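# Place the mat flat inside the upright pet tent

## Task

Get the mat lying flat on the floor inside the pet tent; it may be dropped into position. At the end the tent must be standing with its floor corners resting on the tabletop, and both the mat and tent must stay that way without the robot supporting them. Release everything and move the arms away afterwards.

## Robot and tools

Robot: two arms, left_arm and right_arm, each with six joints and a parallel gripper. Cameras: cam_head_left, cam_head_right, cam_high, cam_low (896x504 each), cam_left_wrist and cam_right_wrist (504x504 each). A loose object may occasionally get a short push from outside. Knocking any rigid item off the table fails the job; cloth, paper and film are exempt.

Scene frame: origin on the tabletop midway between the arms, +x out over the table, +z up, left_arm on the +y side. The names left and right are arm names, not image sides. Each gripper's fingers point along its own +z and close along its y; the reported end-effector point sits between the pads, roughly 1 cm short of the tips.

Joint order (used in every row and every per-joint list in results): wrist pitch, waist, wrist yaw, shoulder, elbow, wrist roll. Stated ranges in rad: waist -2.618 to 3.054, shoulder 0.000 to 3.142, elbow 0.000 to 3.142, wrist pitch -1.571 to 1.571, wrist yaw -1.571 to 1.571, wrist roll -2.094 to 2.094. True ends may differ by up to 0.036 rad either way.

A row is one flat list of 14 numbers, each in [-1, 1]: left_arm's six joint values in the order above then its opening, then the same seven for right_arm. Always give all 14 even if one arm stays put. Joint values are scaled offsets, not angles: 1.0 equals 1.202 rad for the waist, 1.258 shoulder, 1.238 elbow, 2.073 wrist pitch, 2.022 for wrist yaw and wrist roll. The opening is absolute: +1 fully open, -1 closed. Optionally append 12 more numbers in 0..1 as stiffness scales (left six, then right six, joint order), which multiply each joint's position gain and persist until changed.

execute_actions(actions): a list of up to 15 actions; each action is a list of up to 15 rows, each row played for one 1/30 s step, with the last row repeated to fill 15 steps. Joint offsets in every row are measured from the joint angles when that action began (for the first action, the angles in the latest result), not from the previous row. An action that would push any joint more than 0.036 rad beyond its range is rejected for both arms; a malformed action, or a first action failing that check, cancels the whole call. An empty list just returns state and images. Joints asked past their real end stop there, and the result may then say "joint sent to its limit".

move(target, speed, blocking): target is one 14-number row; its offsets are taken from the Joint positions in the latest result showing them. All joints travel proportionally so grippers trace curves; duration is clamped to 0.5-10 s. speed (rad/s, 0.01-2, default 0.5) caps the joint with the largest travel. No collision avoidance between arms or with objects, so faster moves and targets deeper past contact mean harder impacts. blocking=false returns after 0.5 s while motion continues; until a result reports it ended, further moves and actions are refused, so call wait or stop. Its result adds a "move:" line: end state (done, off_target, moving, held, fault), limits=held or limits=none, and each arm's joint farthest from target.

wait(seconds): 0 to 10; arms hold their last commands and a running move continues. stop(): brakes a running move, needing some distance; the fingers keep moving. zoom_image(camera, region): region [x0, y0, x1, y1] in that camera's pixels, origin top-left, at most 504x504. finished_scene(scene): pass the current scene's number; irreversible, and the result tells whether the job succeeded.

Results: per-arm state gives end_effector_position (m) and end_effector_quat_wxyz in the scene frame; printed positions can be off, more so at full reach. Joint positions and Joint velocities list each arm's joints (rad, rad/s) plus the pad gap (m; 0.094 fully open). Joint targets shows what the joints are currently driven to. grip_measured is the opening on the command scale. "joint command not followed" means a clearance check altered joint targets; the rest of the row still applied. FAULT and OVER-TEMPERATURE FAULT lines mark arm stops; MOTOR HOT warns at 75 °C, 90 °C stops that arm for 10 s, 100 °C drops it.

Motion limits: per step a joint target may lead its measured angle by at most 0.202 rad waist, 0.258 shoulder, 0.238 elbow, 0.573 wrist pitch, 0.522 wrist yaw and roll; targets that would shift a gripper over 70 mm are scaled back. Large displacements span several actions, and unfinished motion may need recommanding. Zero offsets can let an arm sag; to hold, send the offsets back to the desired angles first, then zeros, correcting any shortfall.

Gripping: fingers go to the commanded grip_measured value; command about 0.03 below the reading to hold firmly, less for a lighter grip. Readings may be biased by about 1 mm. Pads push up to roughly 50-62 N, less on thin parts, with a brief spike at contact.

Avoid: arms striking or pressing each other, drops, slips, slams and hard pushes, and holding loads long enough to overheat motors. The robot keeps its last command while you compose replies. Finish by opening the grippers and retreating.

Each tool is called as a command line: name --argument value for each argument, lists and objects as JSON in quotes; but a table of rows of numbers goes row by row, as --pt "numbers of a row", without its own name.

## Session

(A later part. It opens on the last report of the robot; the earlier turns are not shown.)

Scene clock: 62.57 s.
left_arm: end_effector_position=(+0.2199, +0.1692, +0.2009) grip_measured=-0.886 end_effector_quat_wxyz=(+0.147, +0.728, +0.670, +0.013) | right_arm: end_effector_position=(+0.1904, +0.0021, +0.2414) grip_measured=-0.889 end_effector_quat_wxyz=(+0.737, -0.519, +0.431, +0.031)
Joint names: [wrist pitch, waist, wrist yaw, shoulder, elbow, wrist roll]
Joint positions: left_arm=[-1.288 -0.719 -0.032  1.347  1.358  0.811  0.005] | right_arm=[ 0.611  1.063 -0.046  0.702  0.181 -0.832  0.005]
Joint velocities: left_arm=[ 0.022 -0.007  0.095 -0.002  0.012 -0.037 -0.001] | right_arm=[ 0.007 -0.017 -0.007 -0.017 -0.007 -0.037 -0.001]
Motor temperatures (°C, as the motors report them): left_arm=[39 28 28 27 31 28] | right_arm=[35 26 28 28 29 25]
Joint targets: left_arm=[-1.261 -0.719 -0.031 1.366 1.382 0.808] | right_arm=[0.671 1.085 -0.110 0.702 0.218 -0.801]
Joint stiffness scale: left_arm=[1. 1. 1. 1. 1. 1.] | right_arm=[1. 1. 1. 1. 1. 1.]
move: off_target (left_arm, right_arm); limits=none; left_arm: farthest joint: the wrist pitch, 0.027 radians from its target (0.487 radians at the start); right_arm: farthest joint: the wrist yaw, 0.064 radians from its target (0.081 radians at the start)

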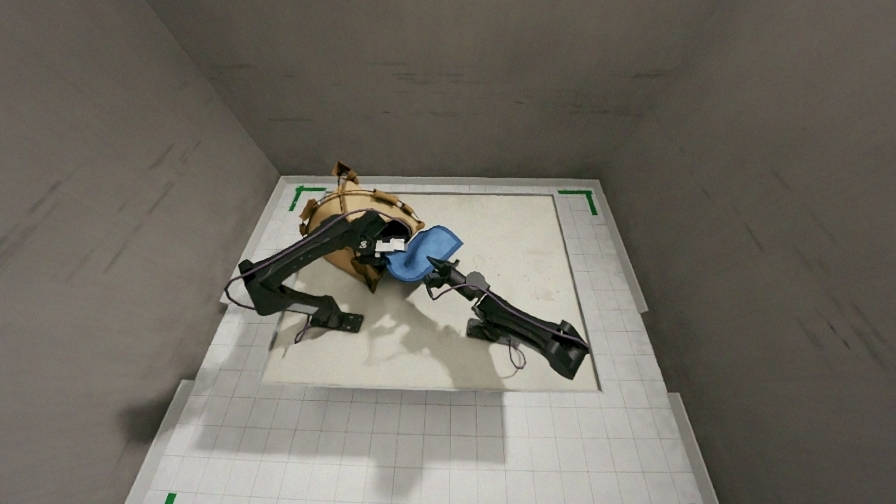

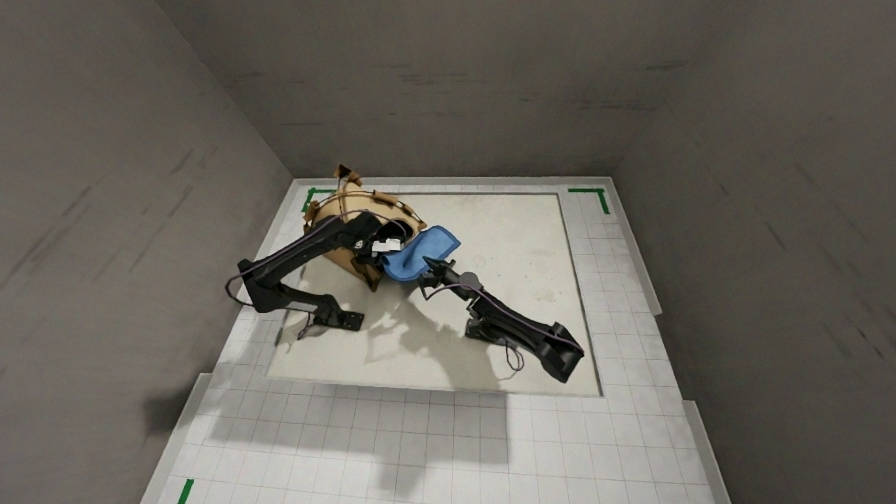

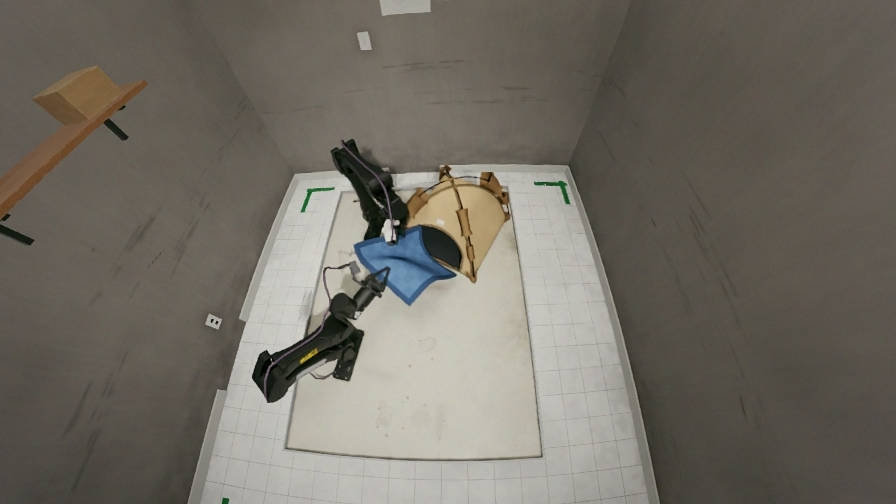

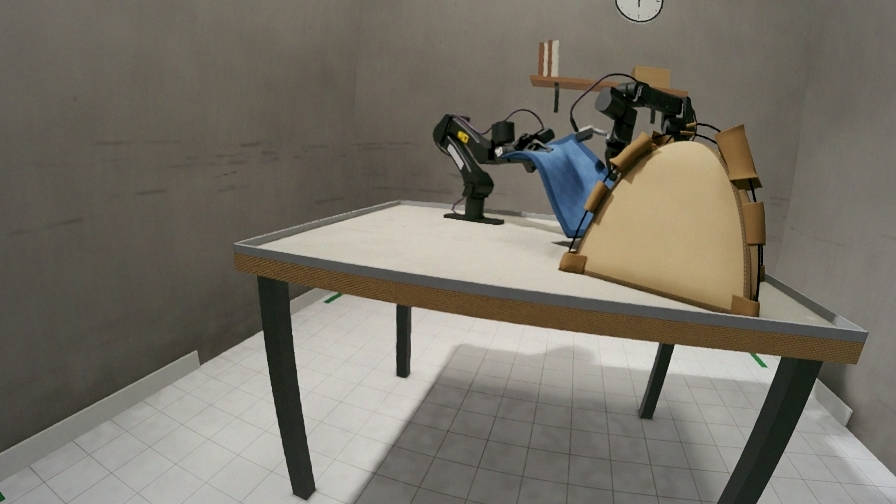

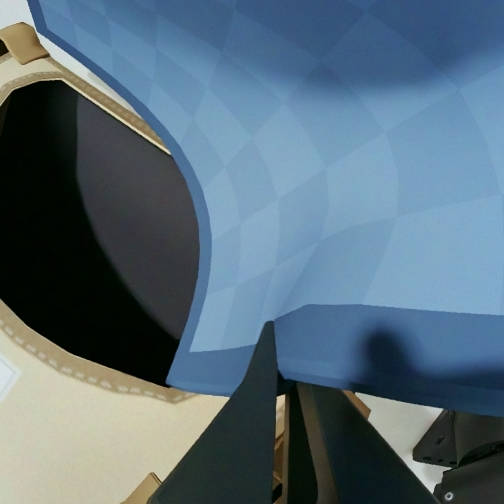

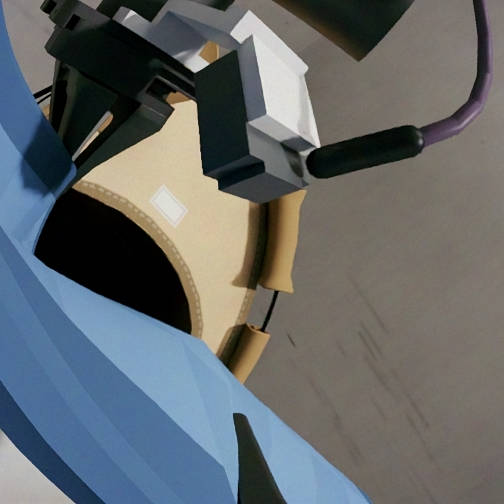

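move --target '[0.013,0,0,0.012,0.02,0,-0.915,0.116,-0.245,-0.23,0.30,0.178,0.015,-0.915]' --speed 0.3

zoom_image --camera "cam_high" --region '[310,170,530,340]'

Scene clock: 65.67 s.
left_arm: end_effector_position=(+0.2188, +0.1746, +0.1996) grip_measured=-0.886 end_effector_quat_wxyz=(+0.137, +0.729, +0.670, +0.021) | right_arm: end_effector_position=(+0.2464, +0.0175, +0.2586) grip_measured=-0.889 end_effector_quat_wxyz=(+0.735, -0.553, +0.388, +0.063)
Joint names: [wrist pitch, waist, wrist yaw, shoulder, elbow, wrist roll]
Joint positions: left_arm=[-1.308 -0.719 -0.047  1.347  1.358  0.813  0.005] | right_arm=[ 0.809  0.768 -0.463  1.073  0.362 -0.829  0.005]
Joint velocities: left_arm=[ 0.022 -0.002 -0.007  0.012 -0.007 -0.037 -0.   ] | right_arm=[ 0.022 -0.002  0.022 -0.007  0.002 -0.022  0.   ]
Motor temperatures (°C, as the motors report them): left_arm=[39 28 28 27 31 28] | right_arm=[35 26 28 28 30 25]
Joint targets: left_arm=[-1.261 -0.719 -0.032 1.362 1.383 0.811] | right_arm=[0.851 0.769 -0.511 1.079 0.401 -0.802]
Joint stiffness scale: left_arm=[1. 1. 1. 1. 1. 1.] | right_arm=[1. 1. 1. 1. 1. 1.]
move: off_target (left_arm, right_arm); limits=none; left_arm: farthest joint: the wrist pitch, 0.047 radians from its target (0.027 radians at the start); right_arm: farthest joint: the wrist yaw, 0.048 radians from its target (0.465 radians at the start)

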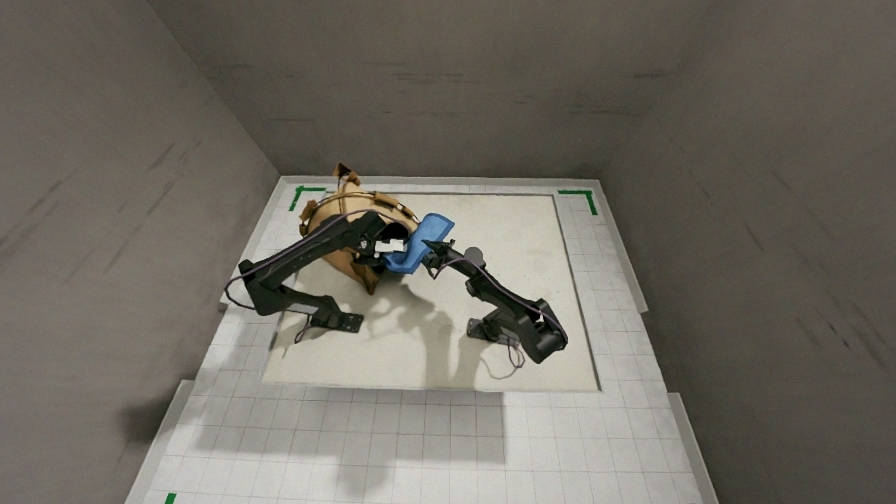

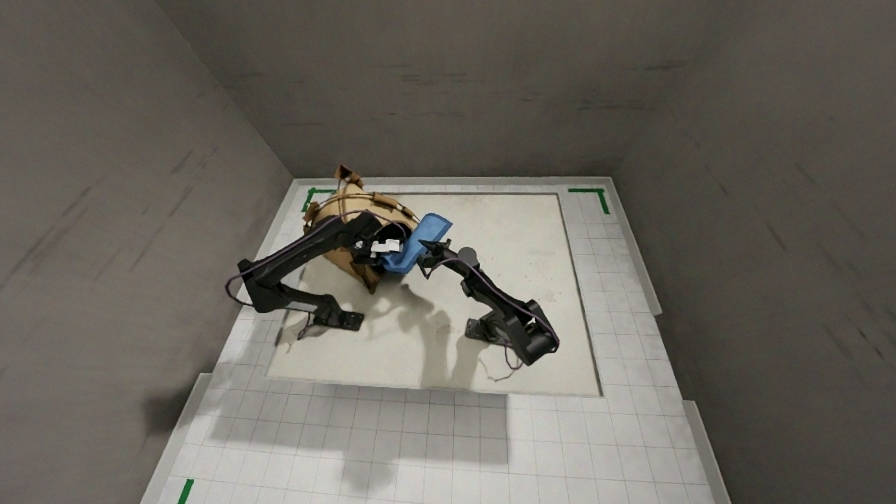

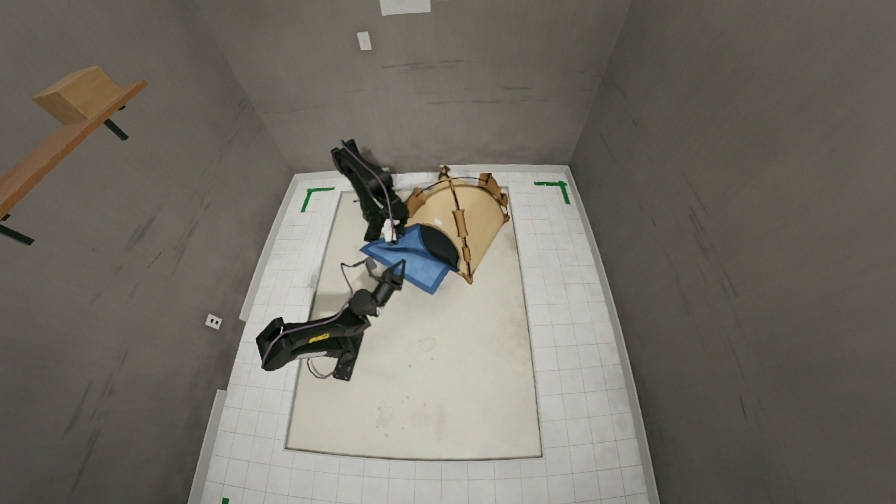

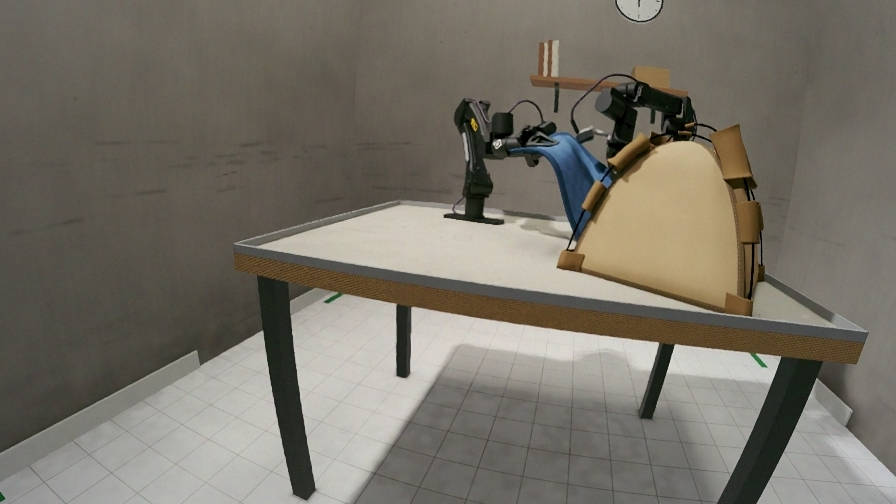

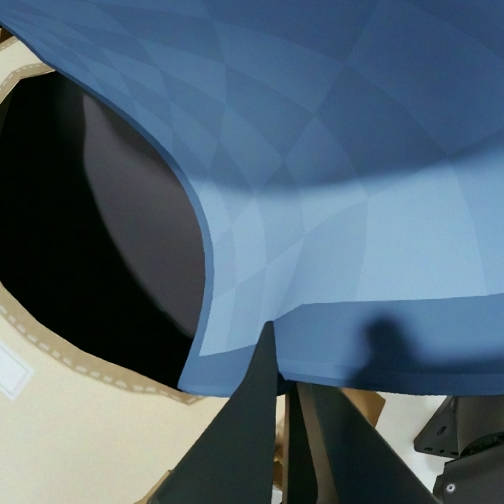

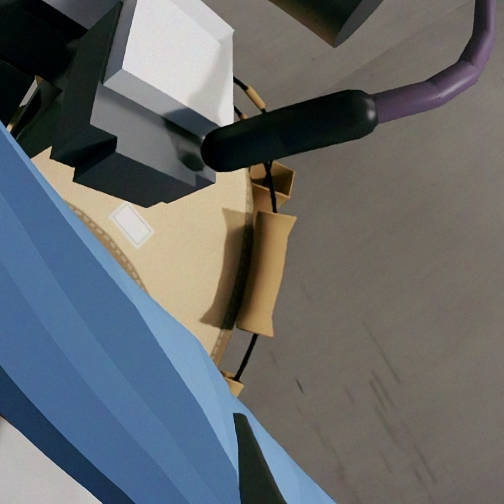

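Region (310, 170, 530, 340) of cam_high's 896x504 image, scaled by 2.291, with more detail than that image has; it fills the top 389 rows of this view, and the rest is white.

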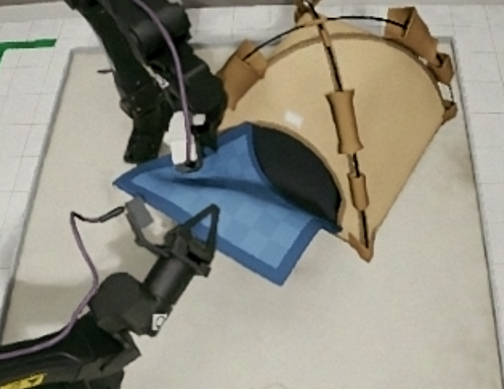

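move --target '[0.013,-0.125,0,0.012,0.02,0,-0.915,0.04,0,-0.024,0,0.03,0.013,-0.915]' --speed 0.2

move --target '[-0.04,0,0,0.0,0.06,0,-0.915,0.02,0.07,-0.024,0,0.03,0.013,-0.915]' --speed 0.15

zoom_image --camera "cam_high" --region '[310,170,530,340]'

Scene clock: 68.13 s.
left_arm: end_effector_position=(+0.1889, +0.1546, +0.1986) grip_measured=-0.886 end_effector_quat_wxyz=(+0.130, +0.774, +0.620, +0.015) | right_arm: end_effector_position=(+0.2425, +0.0181, +0.2705) grip_measured=-0.889 end_effector_quat_wxyz=(+0.750, -0.547, +0.367, +0.064)
Joint names: [wrist pitch, waist, wrist yaw, shoulder, elbow, wrist roll]
Joint positions: left_arm=[-1.323 -0.855 -0.052  1.347  1.358  0.814  0.005] | right_arm=[ 0.862  0.768 -0.48   1.073  0.362 -0.825  0.005]
Joint velocities: left_arm=[-0.066  0.007 -0.11  -0.012 -0.037 -0.022 -0.001] | right_arm=[ 0.066 -0.032 -0.007  0.002 -0.002  0.007 -0.   ]
Motor temperatures (°C, as the motors report them): left_arm=[39 28 28 27 31 28] | right_arm=[35 26 28 28 30 25]
Joint targets: left_arm=[-1.281 -0.869 -0.047 1.362 1.383 0.813] | right_arm=[0.892 0.768 -0.512 1.073 0.399 -0.802]
Joint stiffness scale: left_arm=[1. 1. 1. 1. 1. 1.] | right_arm=[1. 1. 1. 1. 1. 1.]
move: off_target (left_arm, right_arm); limits=none; left_arm: farthest joint: the wrist pitch, 0.042 radians from its target (0.027 radians at the start); right_arm: farthest joint: the elbow, 0.037 radians from its target (0.037 radians at the start)

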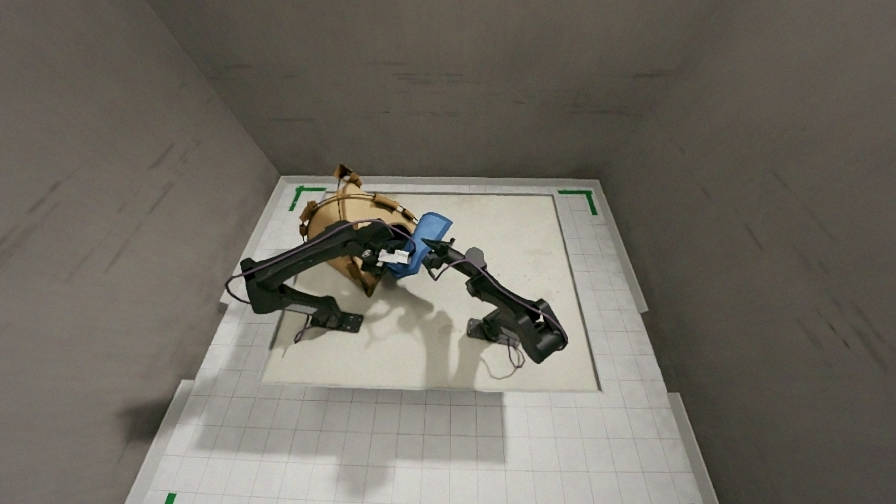

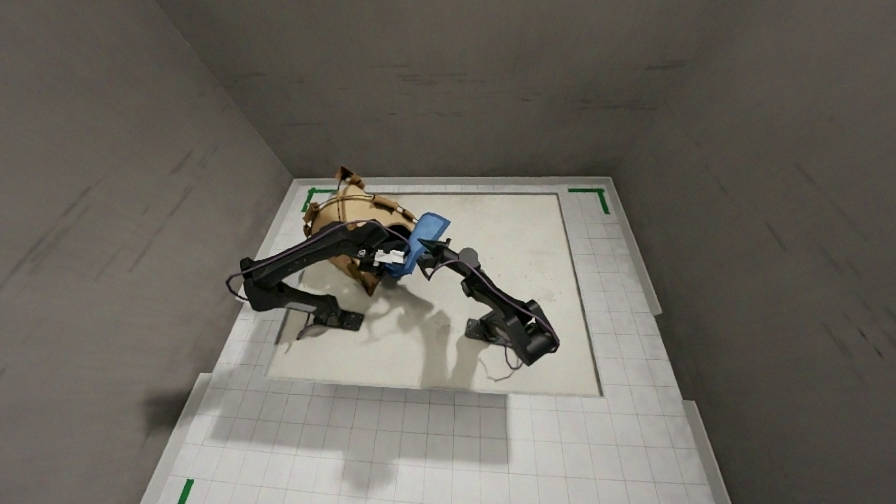

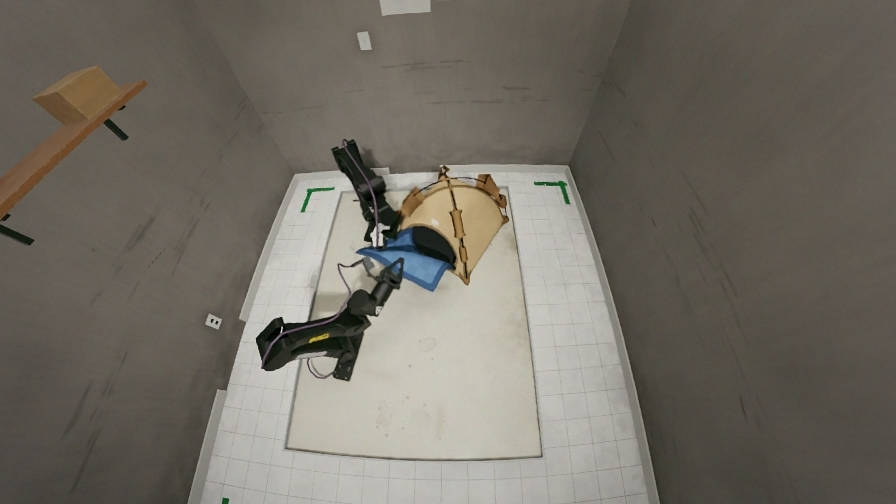

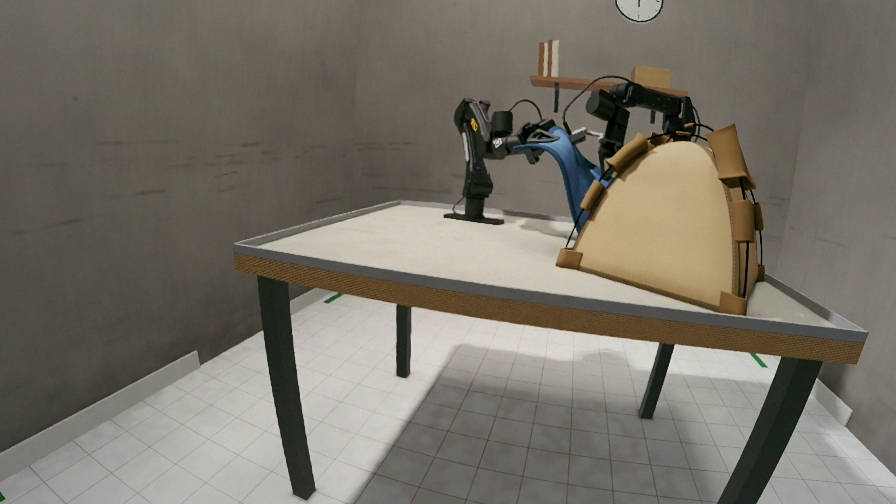

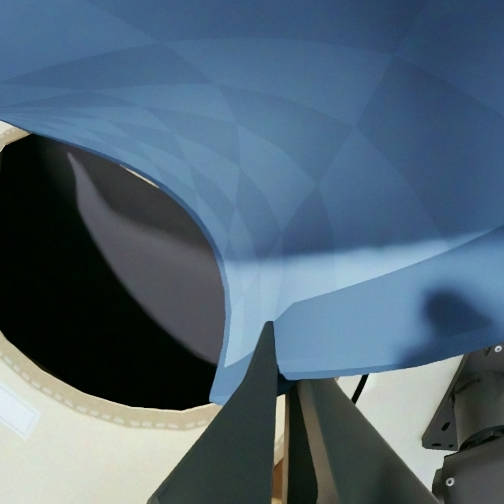

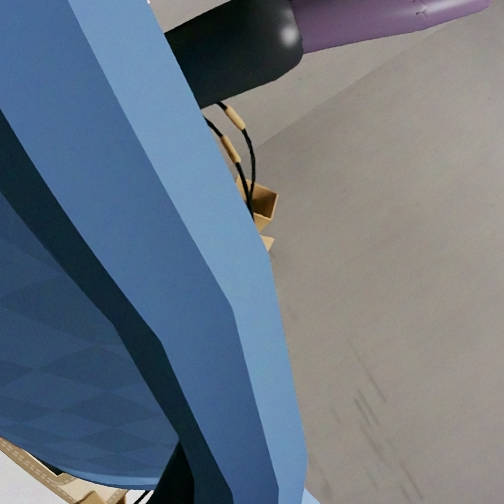

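Scene clock: 69.13 s.
left_arm: end_effector_position=(+0.1777, +0.1717, +0.2065) grip_measured=-0.886 end_effector_quat_wxyz=(+0.096, +0.779, +0.620, +0.019) | right_arm: end_effector_position=(+0.2250, +0.0330, +0.2718) grip_measured=-0.889 end_effector_quat_wxyz=(+0.749, -0.558, +0.346, +0.088)
Joint names: [wrist pitch, waist, wrist yaw, shoulder, elbow, wrist roll]
Joint positions: left_arm=[-1.442 -0.855 -0.053  1.347  1.406  0.818  0.005] | right_arm=[ 0.868  0.83  -0.486  1.073  0.362 -0.824  0.005]
Joint velocities: left_arm=[-0.095 -0.007  0.007 -0.012  0.007 -0.037  0.001] | right_arm=[ 0.051  0.007 -0.081  0.007 -0.012 -0.11  -0.001]
Motor temperatures (°C, as the motors report them): left_arm=[38 28 28 27 31 28] | right_arm=[35 26 28 28 30 25]
Joint targets: left_arm=[-1.406 -0.855 -0.053 1.347 1.432 0.814] | right_arm=[0.903 0.852 -0.529 1.073 0.399 -0.798]
Joint stiffness scale: left_arm=[1. 1. 1. 1. 1. 1.] | right_arm=[1. 1. 1. 1. 1. 1.]
move: off_target (left_arm, right_arm); limits=none; left_arm: farthest joint: the wrist pitch, 0.036 radians from its target (0.083 radians at the start); right_arm: farthest joint: the wrist yaw, 0.043 radians from its target (0.049 radians at the start)

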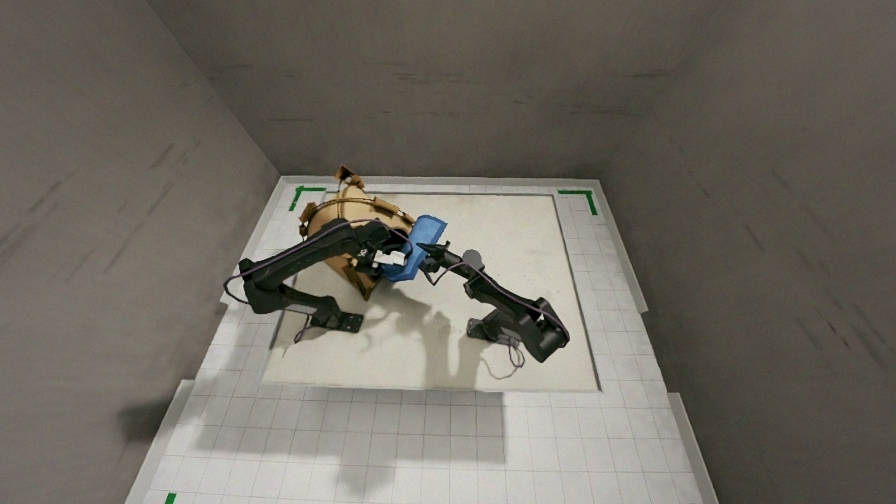

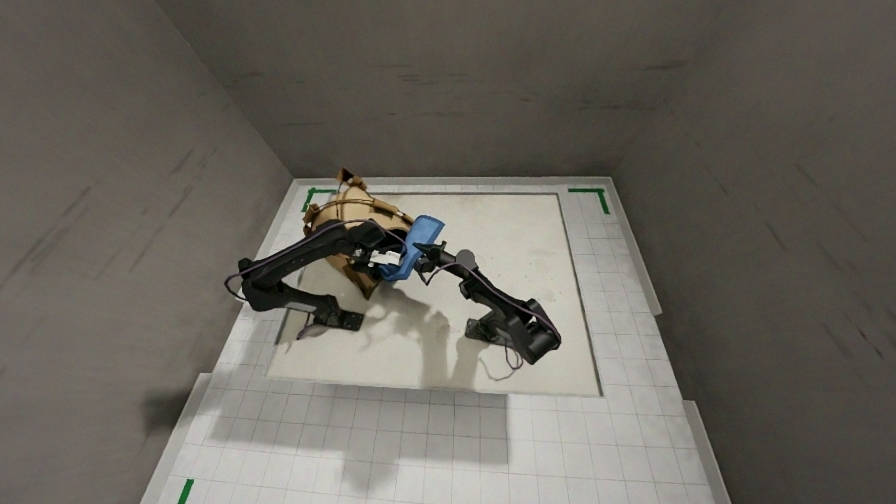

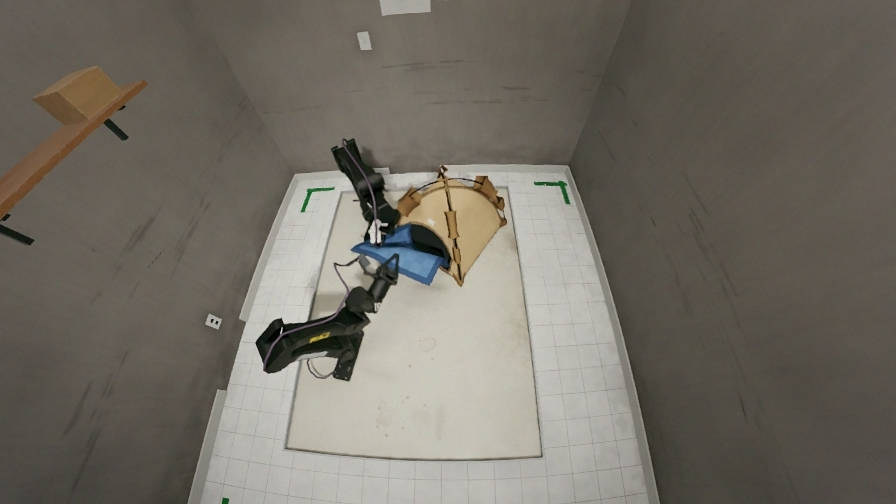

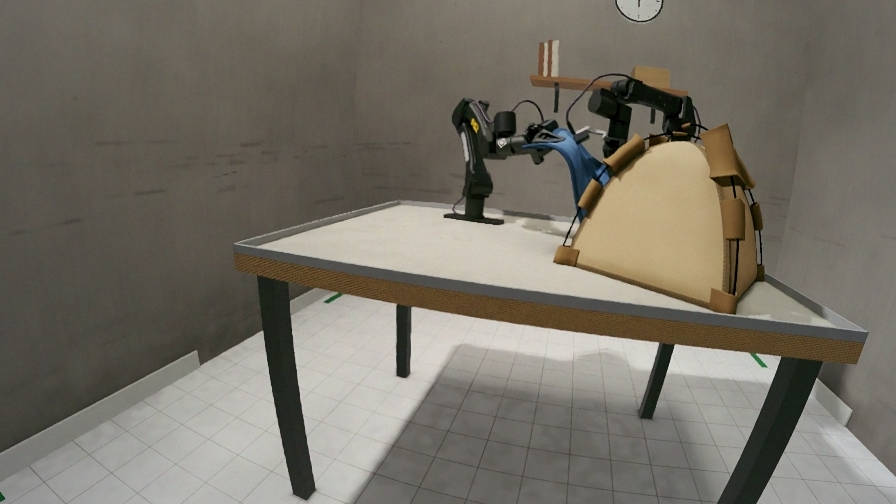

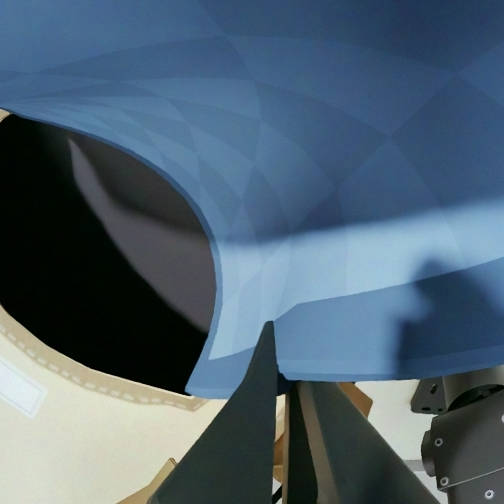

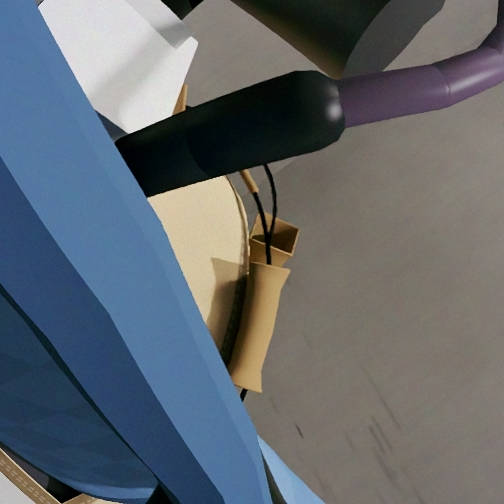

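Region (310, 170, 530, 340) of cam_high's 896x504 image, scaled by 2.291, with more detail than that image has; it fills the top 389 rows of this view, and the rest is white.

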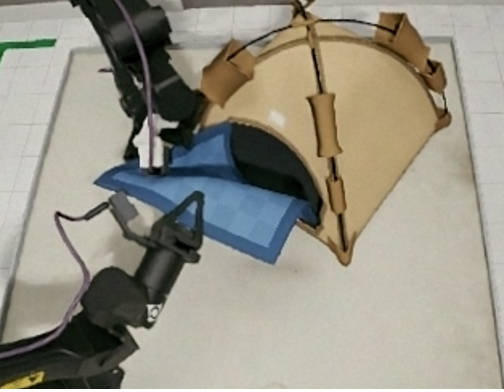

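move --target '[0.08,0.11,0,0.012,-0.1,0,-0.915,0.13,0.01,-0.02,0.168,-0.04,0.013,-0.915]' --speed 0.15

zoom_image --camera "cam_high" --region '[310,170,530,340]'

Scene clock: 71.87 s.
left_arm: end_effector_position=(+0.2038, +0.1881, +0.1774) grip_measured=-0.886 end_effector_quat_wxyz=(+0.088, +0.741, +0.666, +0.025) | right_arm: end_effector_position=(+0.2381, +0.0417, +0.2399) grip_measured=-0.889 end_effector_quat_wxyz=(+0.747, -0.558, +0.350, +0.087)
Joint names: [wrist pitch, waist, wrist yaw, shoulder, elbow, wrist roll]
Joint positions: left_arm=[-1.338 -0.733 -0.053  1.347  1.29   0.821  0.005] | right_arm=[ 1.104  0.83  -0.48   1.276  0.321 -0.825  0.005]
Joint velocities: left_arm=[-0.051 -0.017 -0.051  0.002 -0.017 -0.081  0.   ] | right_arm=[-0.007 -0.012  0.007 -0.012  0.007 -0.022  0.   ]
Motor temperatures (°C, as the motors report them): left_arm=[38 28 28 27 31 28] | right_arm=[35 26 28 28 30 25]
Joint targets: left_arm=[-1.276 -0.723 -0.053 1.362 1.282 0.818] | right_arm=[1.137 0.842 -0.526 1.284 0.313 -0.798]
Joint stiffness scale: left_arm=[1. 1. 1. 1. 1. 1.] | right_arm=[1. 1. 1. 1. 1. 1.]
move: off_target (left_arm, right_arm); limits=none; left_arm: farthest joint: the wrist pitch, 0.062 radians from its target (0.166 radians at the start); right_arm: farthest joint: the wrist yaw, 0.046 radians from its target (0.040 radians at the start)

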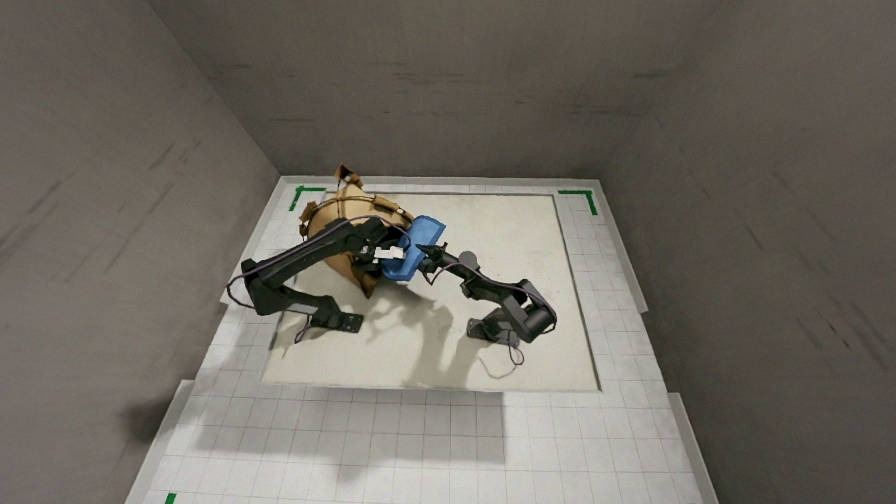

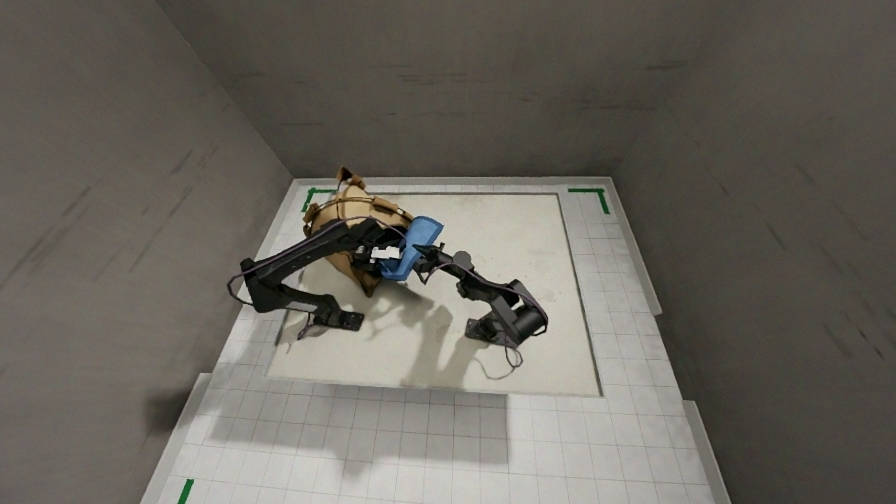

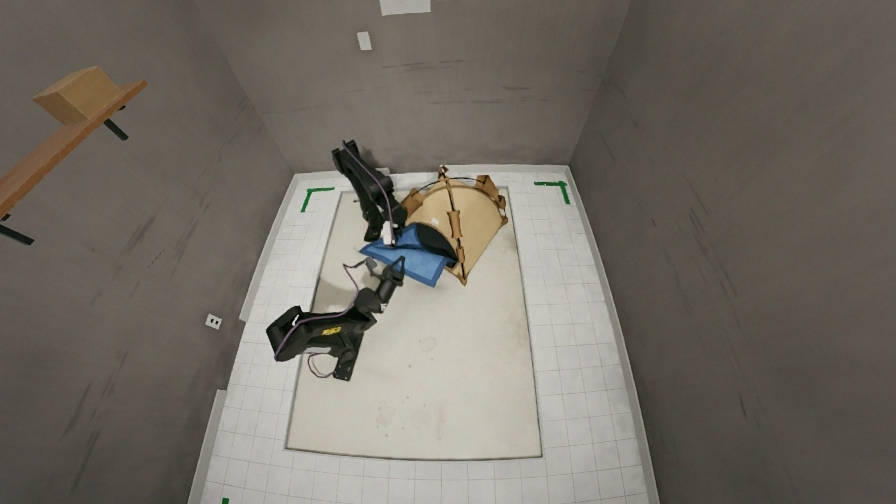

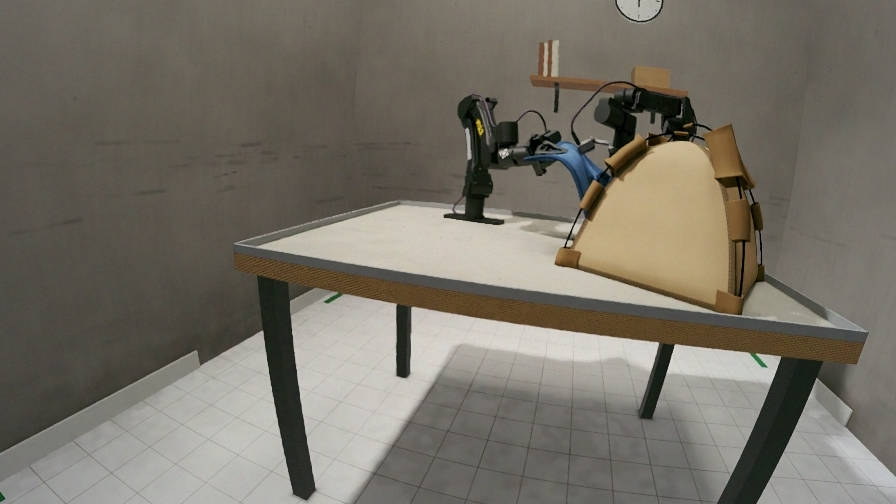

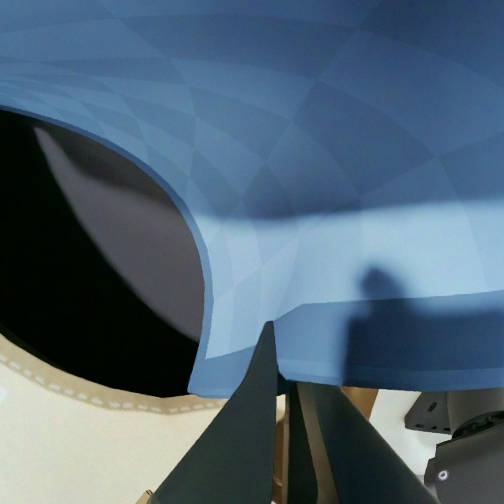

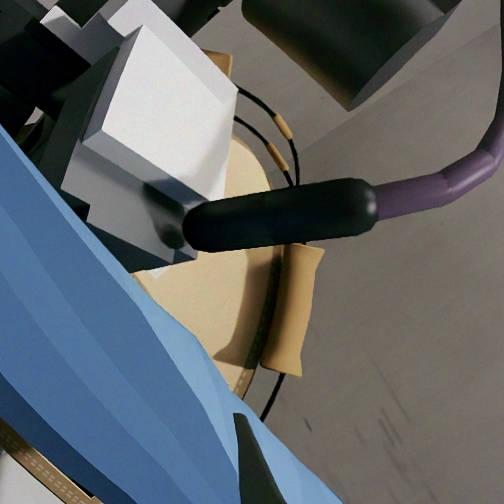

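Region (310, 170, 530, 340) of cam_high's 896x504 image, scaled by 2.291, with more detail than that image has; it fills the top 389 rows of this view, and the rest is white.

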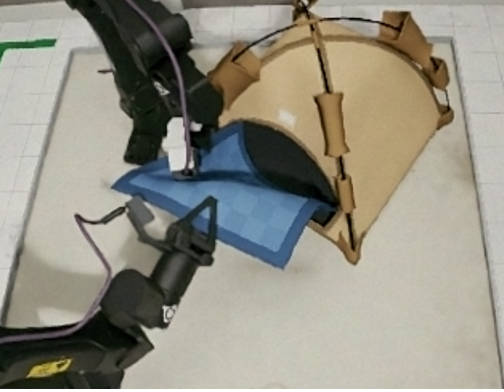

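move --target '[0.09,0.11,0,0.06,-0.04,0,-0.915,-0.06,0.04,0.03,0.09,0.08,0.013,-0.915]' --speed 0.15

zoom_image --camera "cam_high" --region '[310,170,530,340]'

Scene clock: 74.07 s.
left_arm: end_effector_position=(+0.2414, +0.2002, +0.1544) grip_measured=-0.886 end_effector_quat_wxyz=(+0.087, +0.698, +0.710, +0.037) | right_arm: end_effector_position=(+0.2643, +0.0533, +0.2027) grip_measured=-0.889 end_effector_quat_wxyz=(+0.699, -0.571, +0.422, +0.080)
Joint names: [wrist pitch, waist, wrist yaw, shoulder, elbow, wrist roll]
Joint positions: left_arm=[-1.232 -0.606 -0.066  1.407  1.244  0.825  0.005] | right_arm=[ 0.985  0.853 -0.384  1.38   0.385 -0.824  0.005]
Joint velocities: left_arm=[ 0.007  0.002 -0.081  0.012  0.007  0.007 -0.   ] | right_arm=[ 0.081 -0.012 -0.066  0.002 -0.012 -0.037  0.001]
Motor temperatures (°C, as the motors report them): left_arm=[38 28 28 27 31 28] | right_arm=[35 26 28 28 30 25]
Joint targets: left_arm=[-1.151 -0.600 -0.053 1.423 1.240 0.821] | right_arm=[0.980 0.878 -0.420 1.389 0.420 -0.799]
Joint stiffness scale: left_arm=[1. 1. 1. 1. 1. 1.] | right_arm=[1. 1. 1. 1. 1. 1.]
move: off_target (left_arm, right_arm); limits=none; left_arm: farthest joint: the wrist pitch, 0.080 radians from its target (0.186 radians at the start); right_arm: farthest joint: the elbow, 0.035 radians from its target (0.099 radians at the start)

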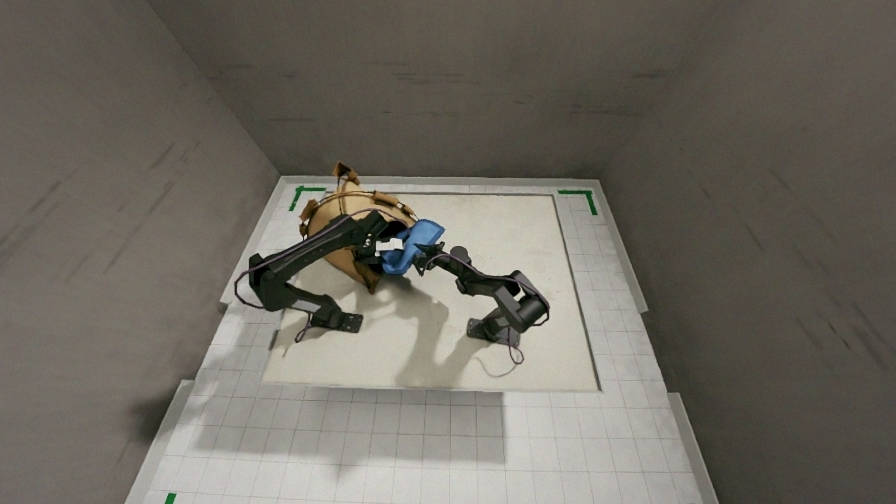

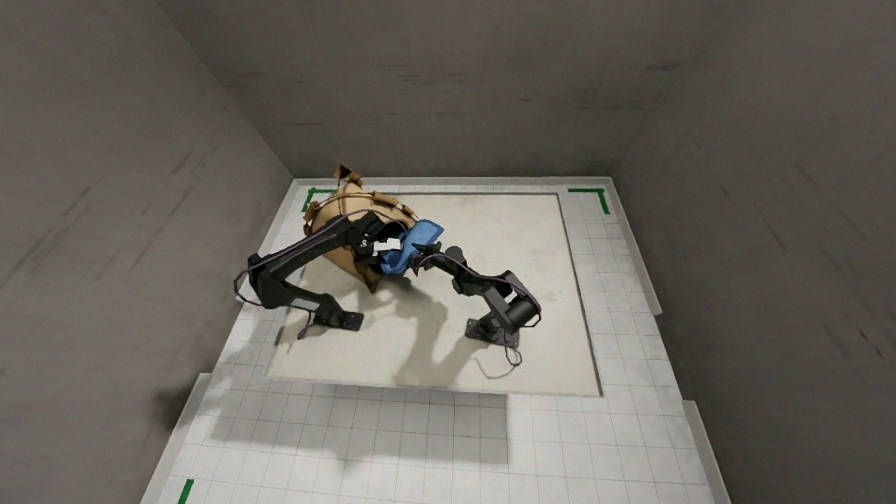

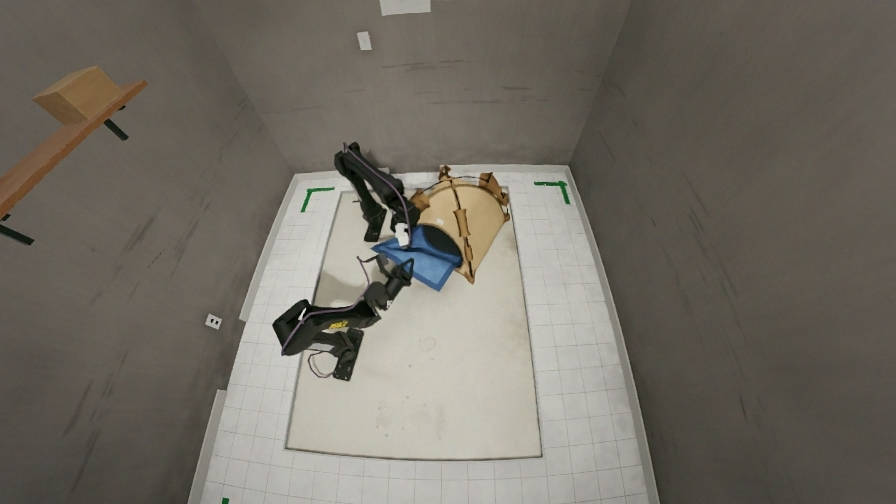

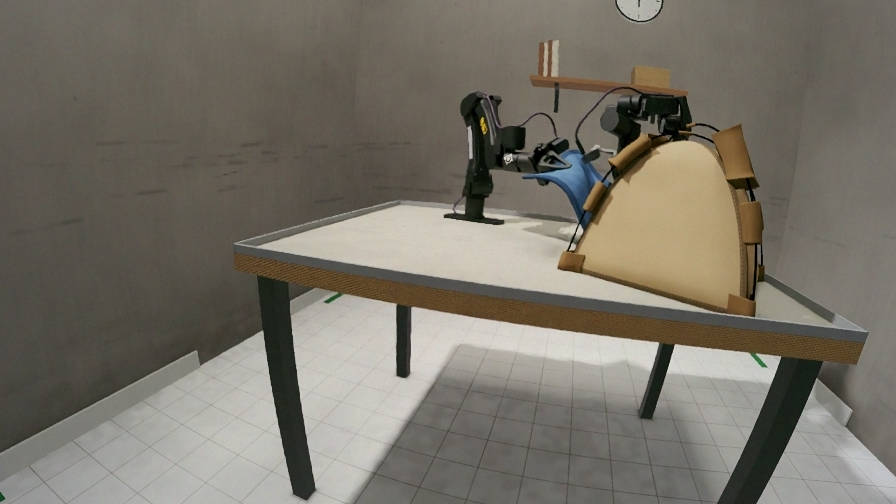

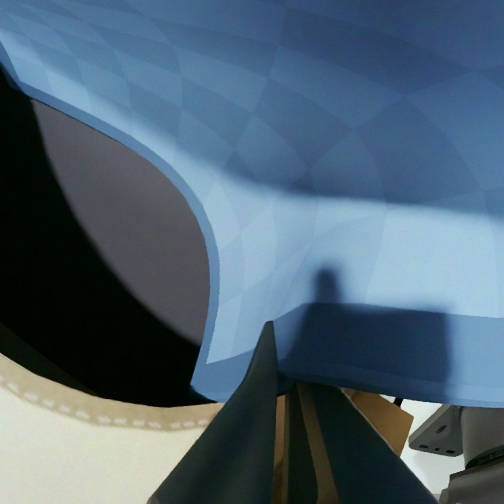

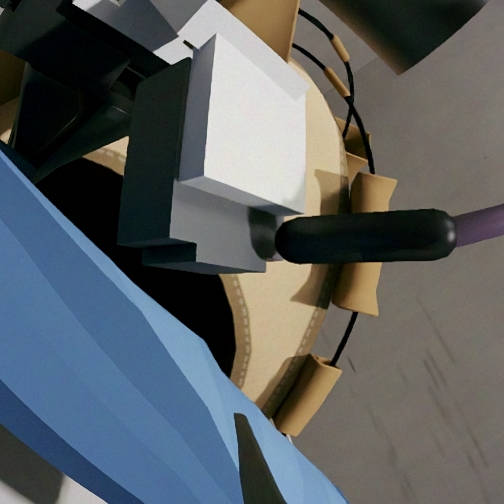

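Region (310, 170, 530, 340) of cam_high's 896x504 image, scaled by 2.291, with more detail than that image has; it fills the top 389 rows of this view, and the rest is white.

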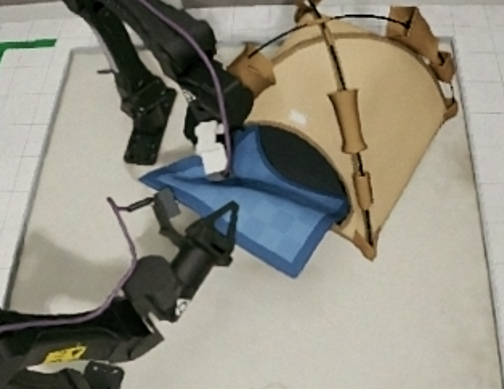

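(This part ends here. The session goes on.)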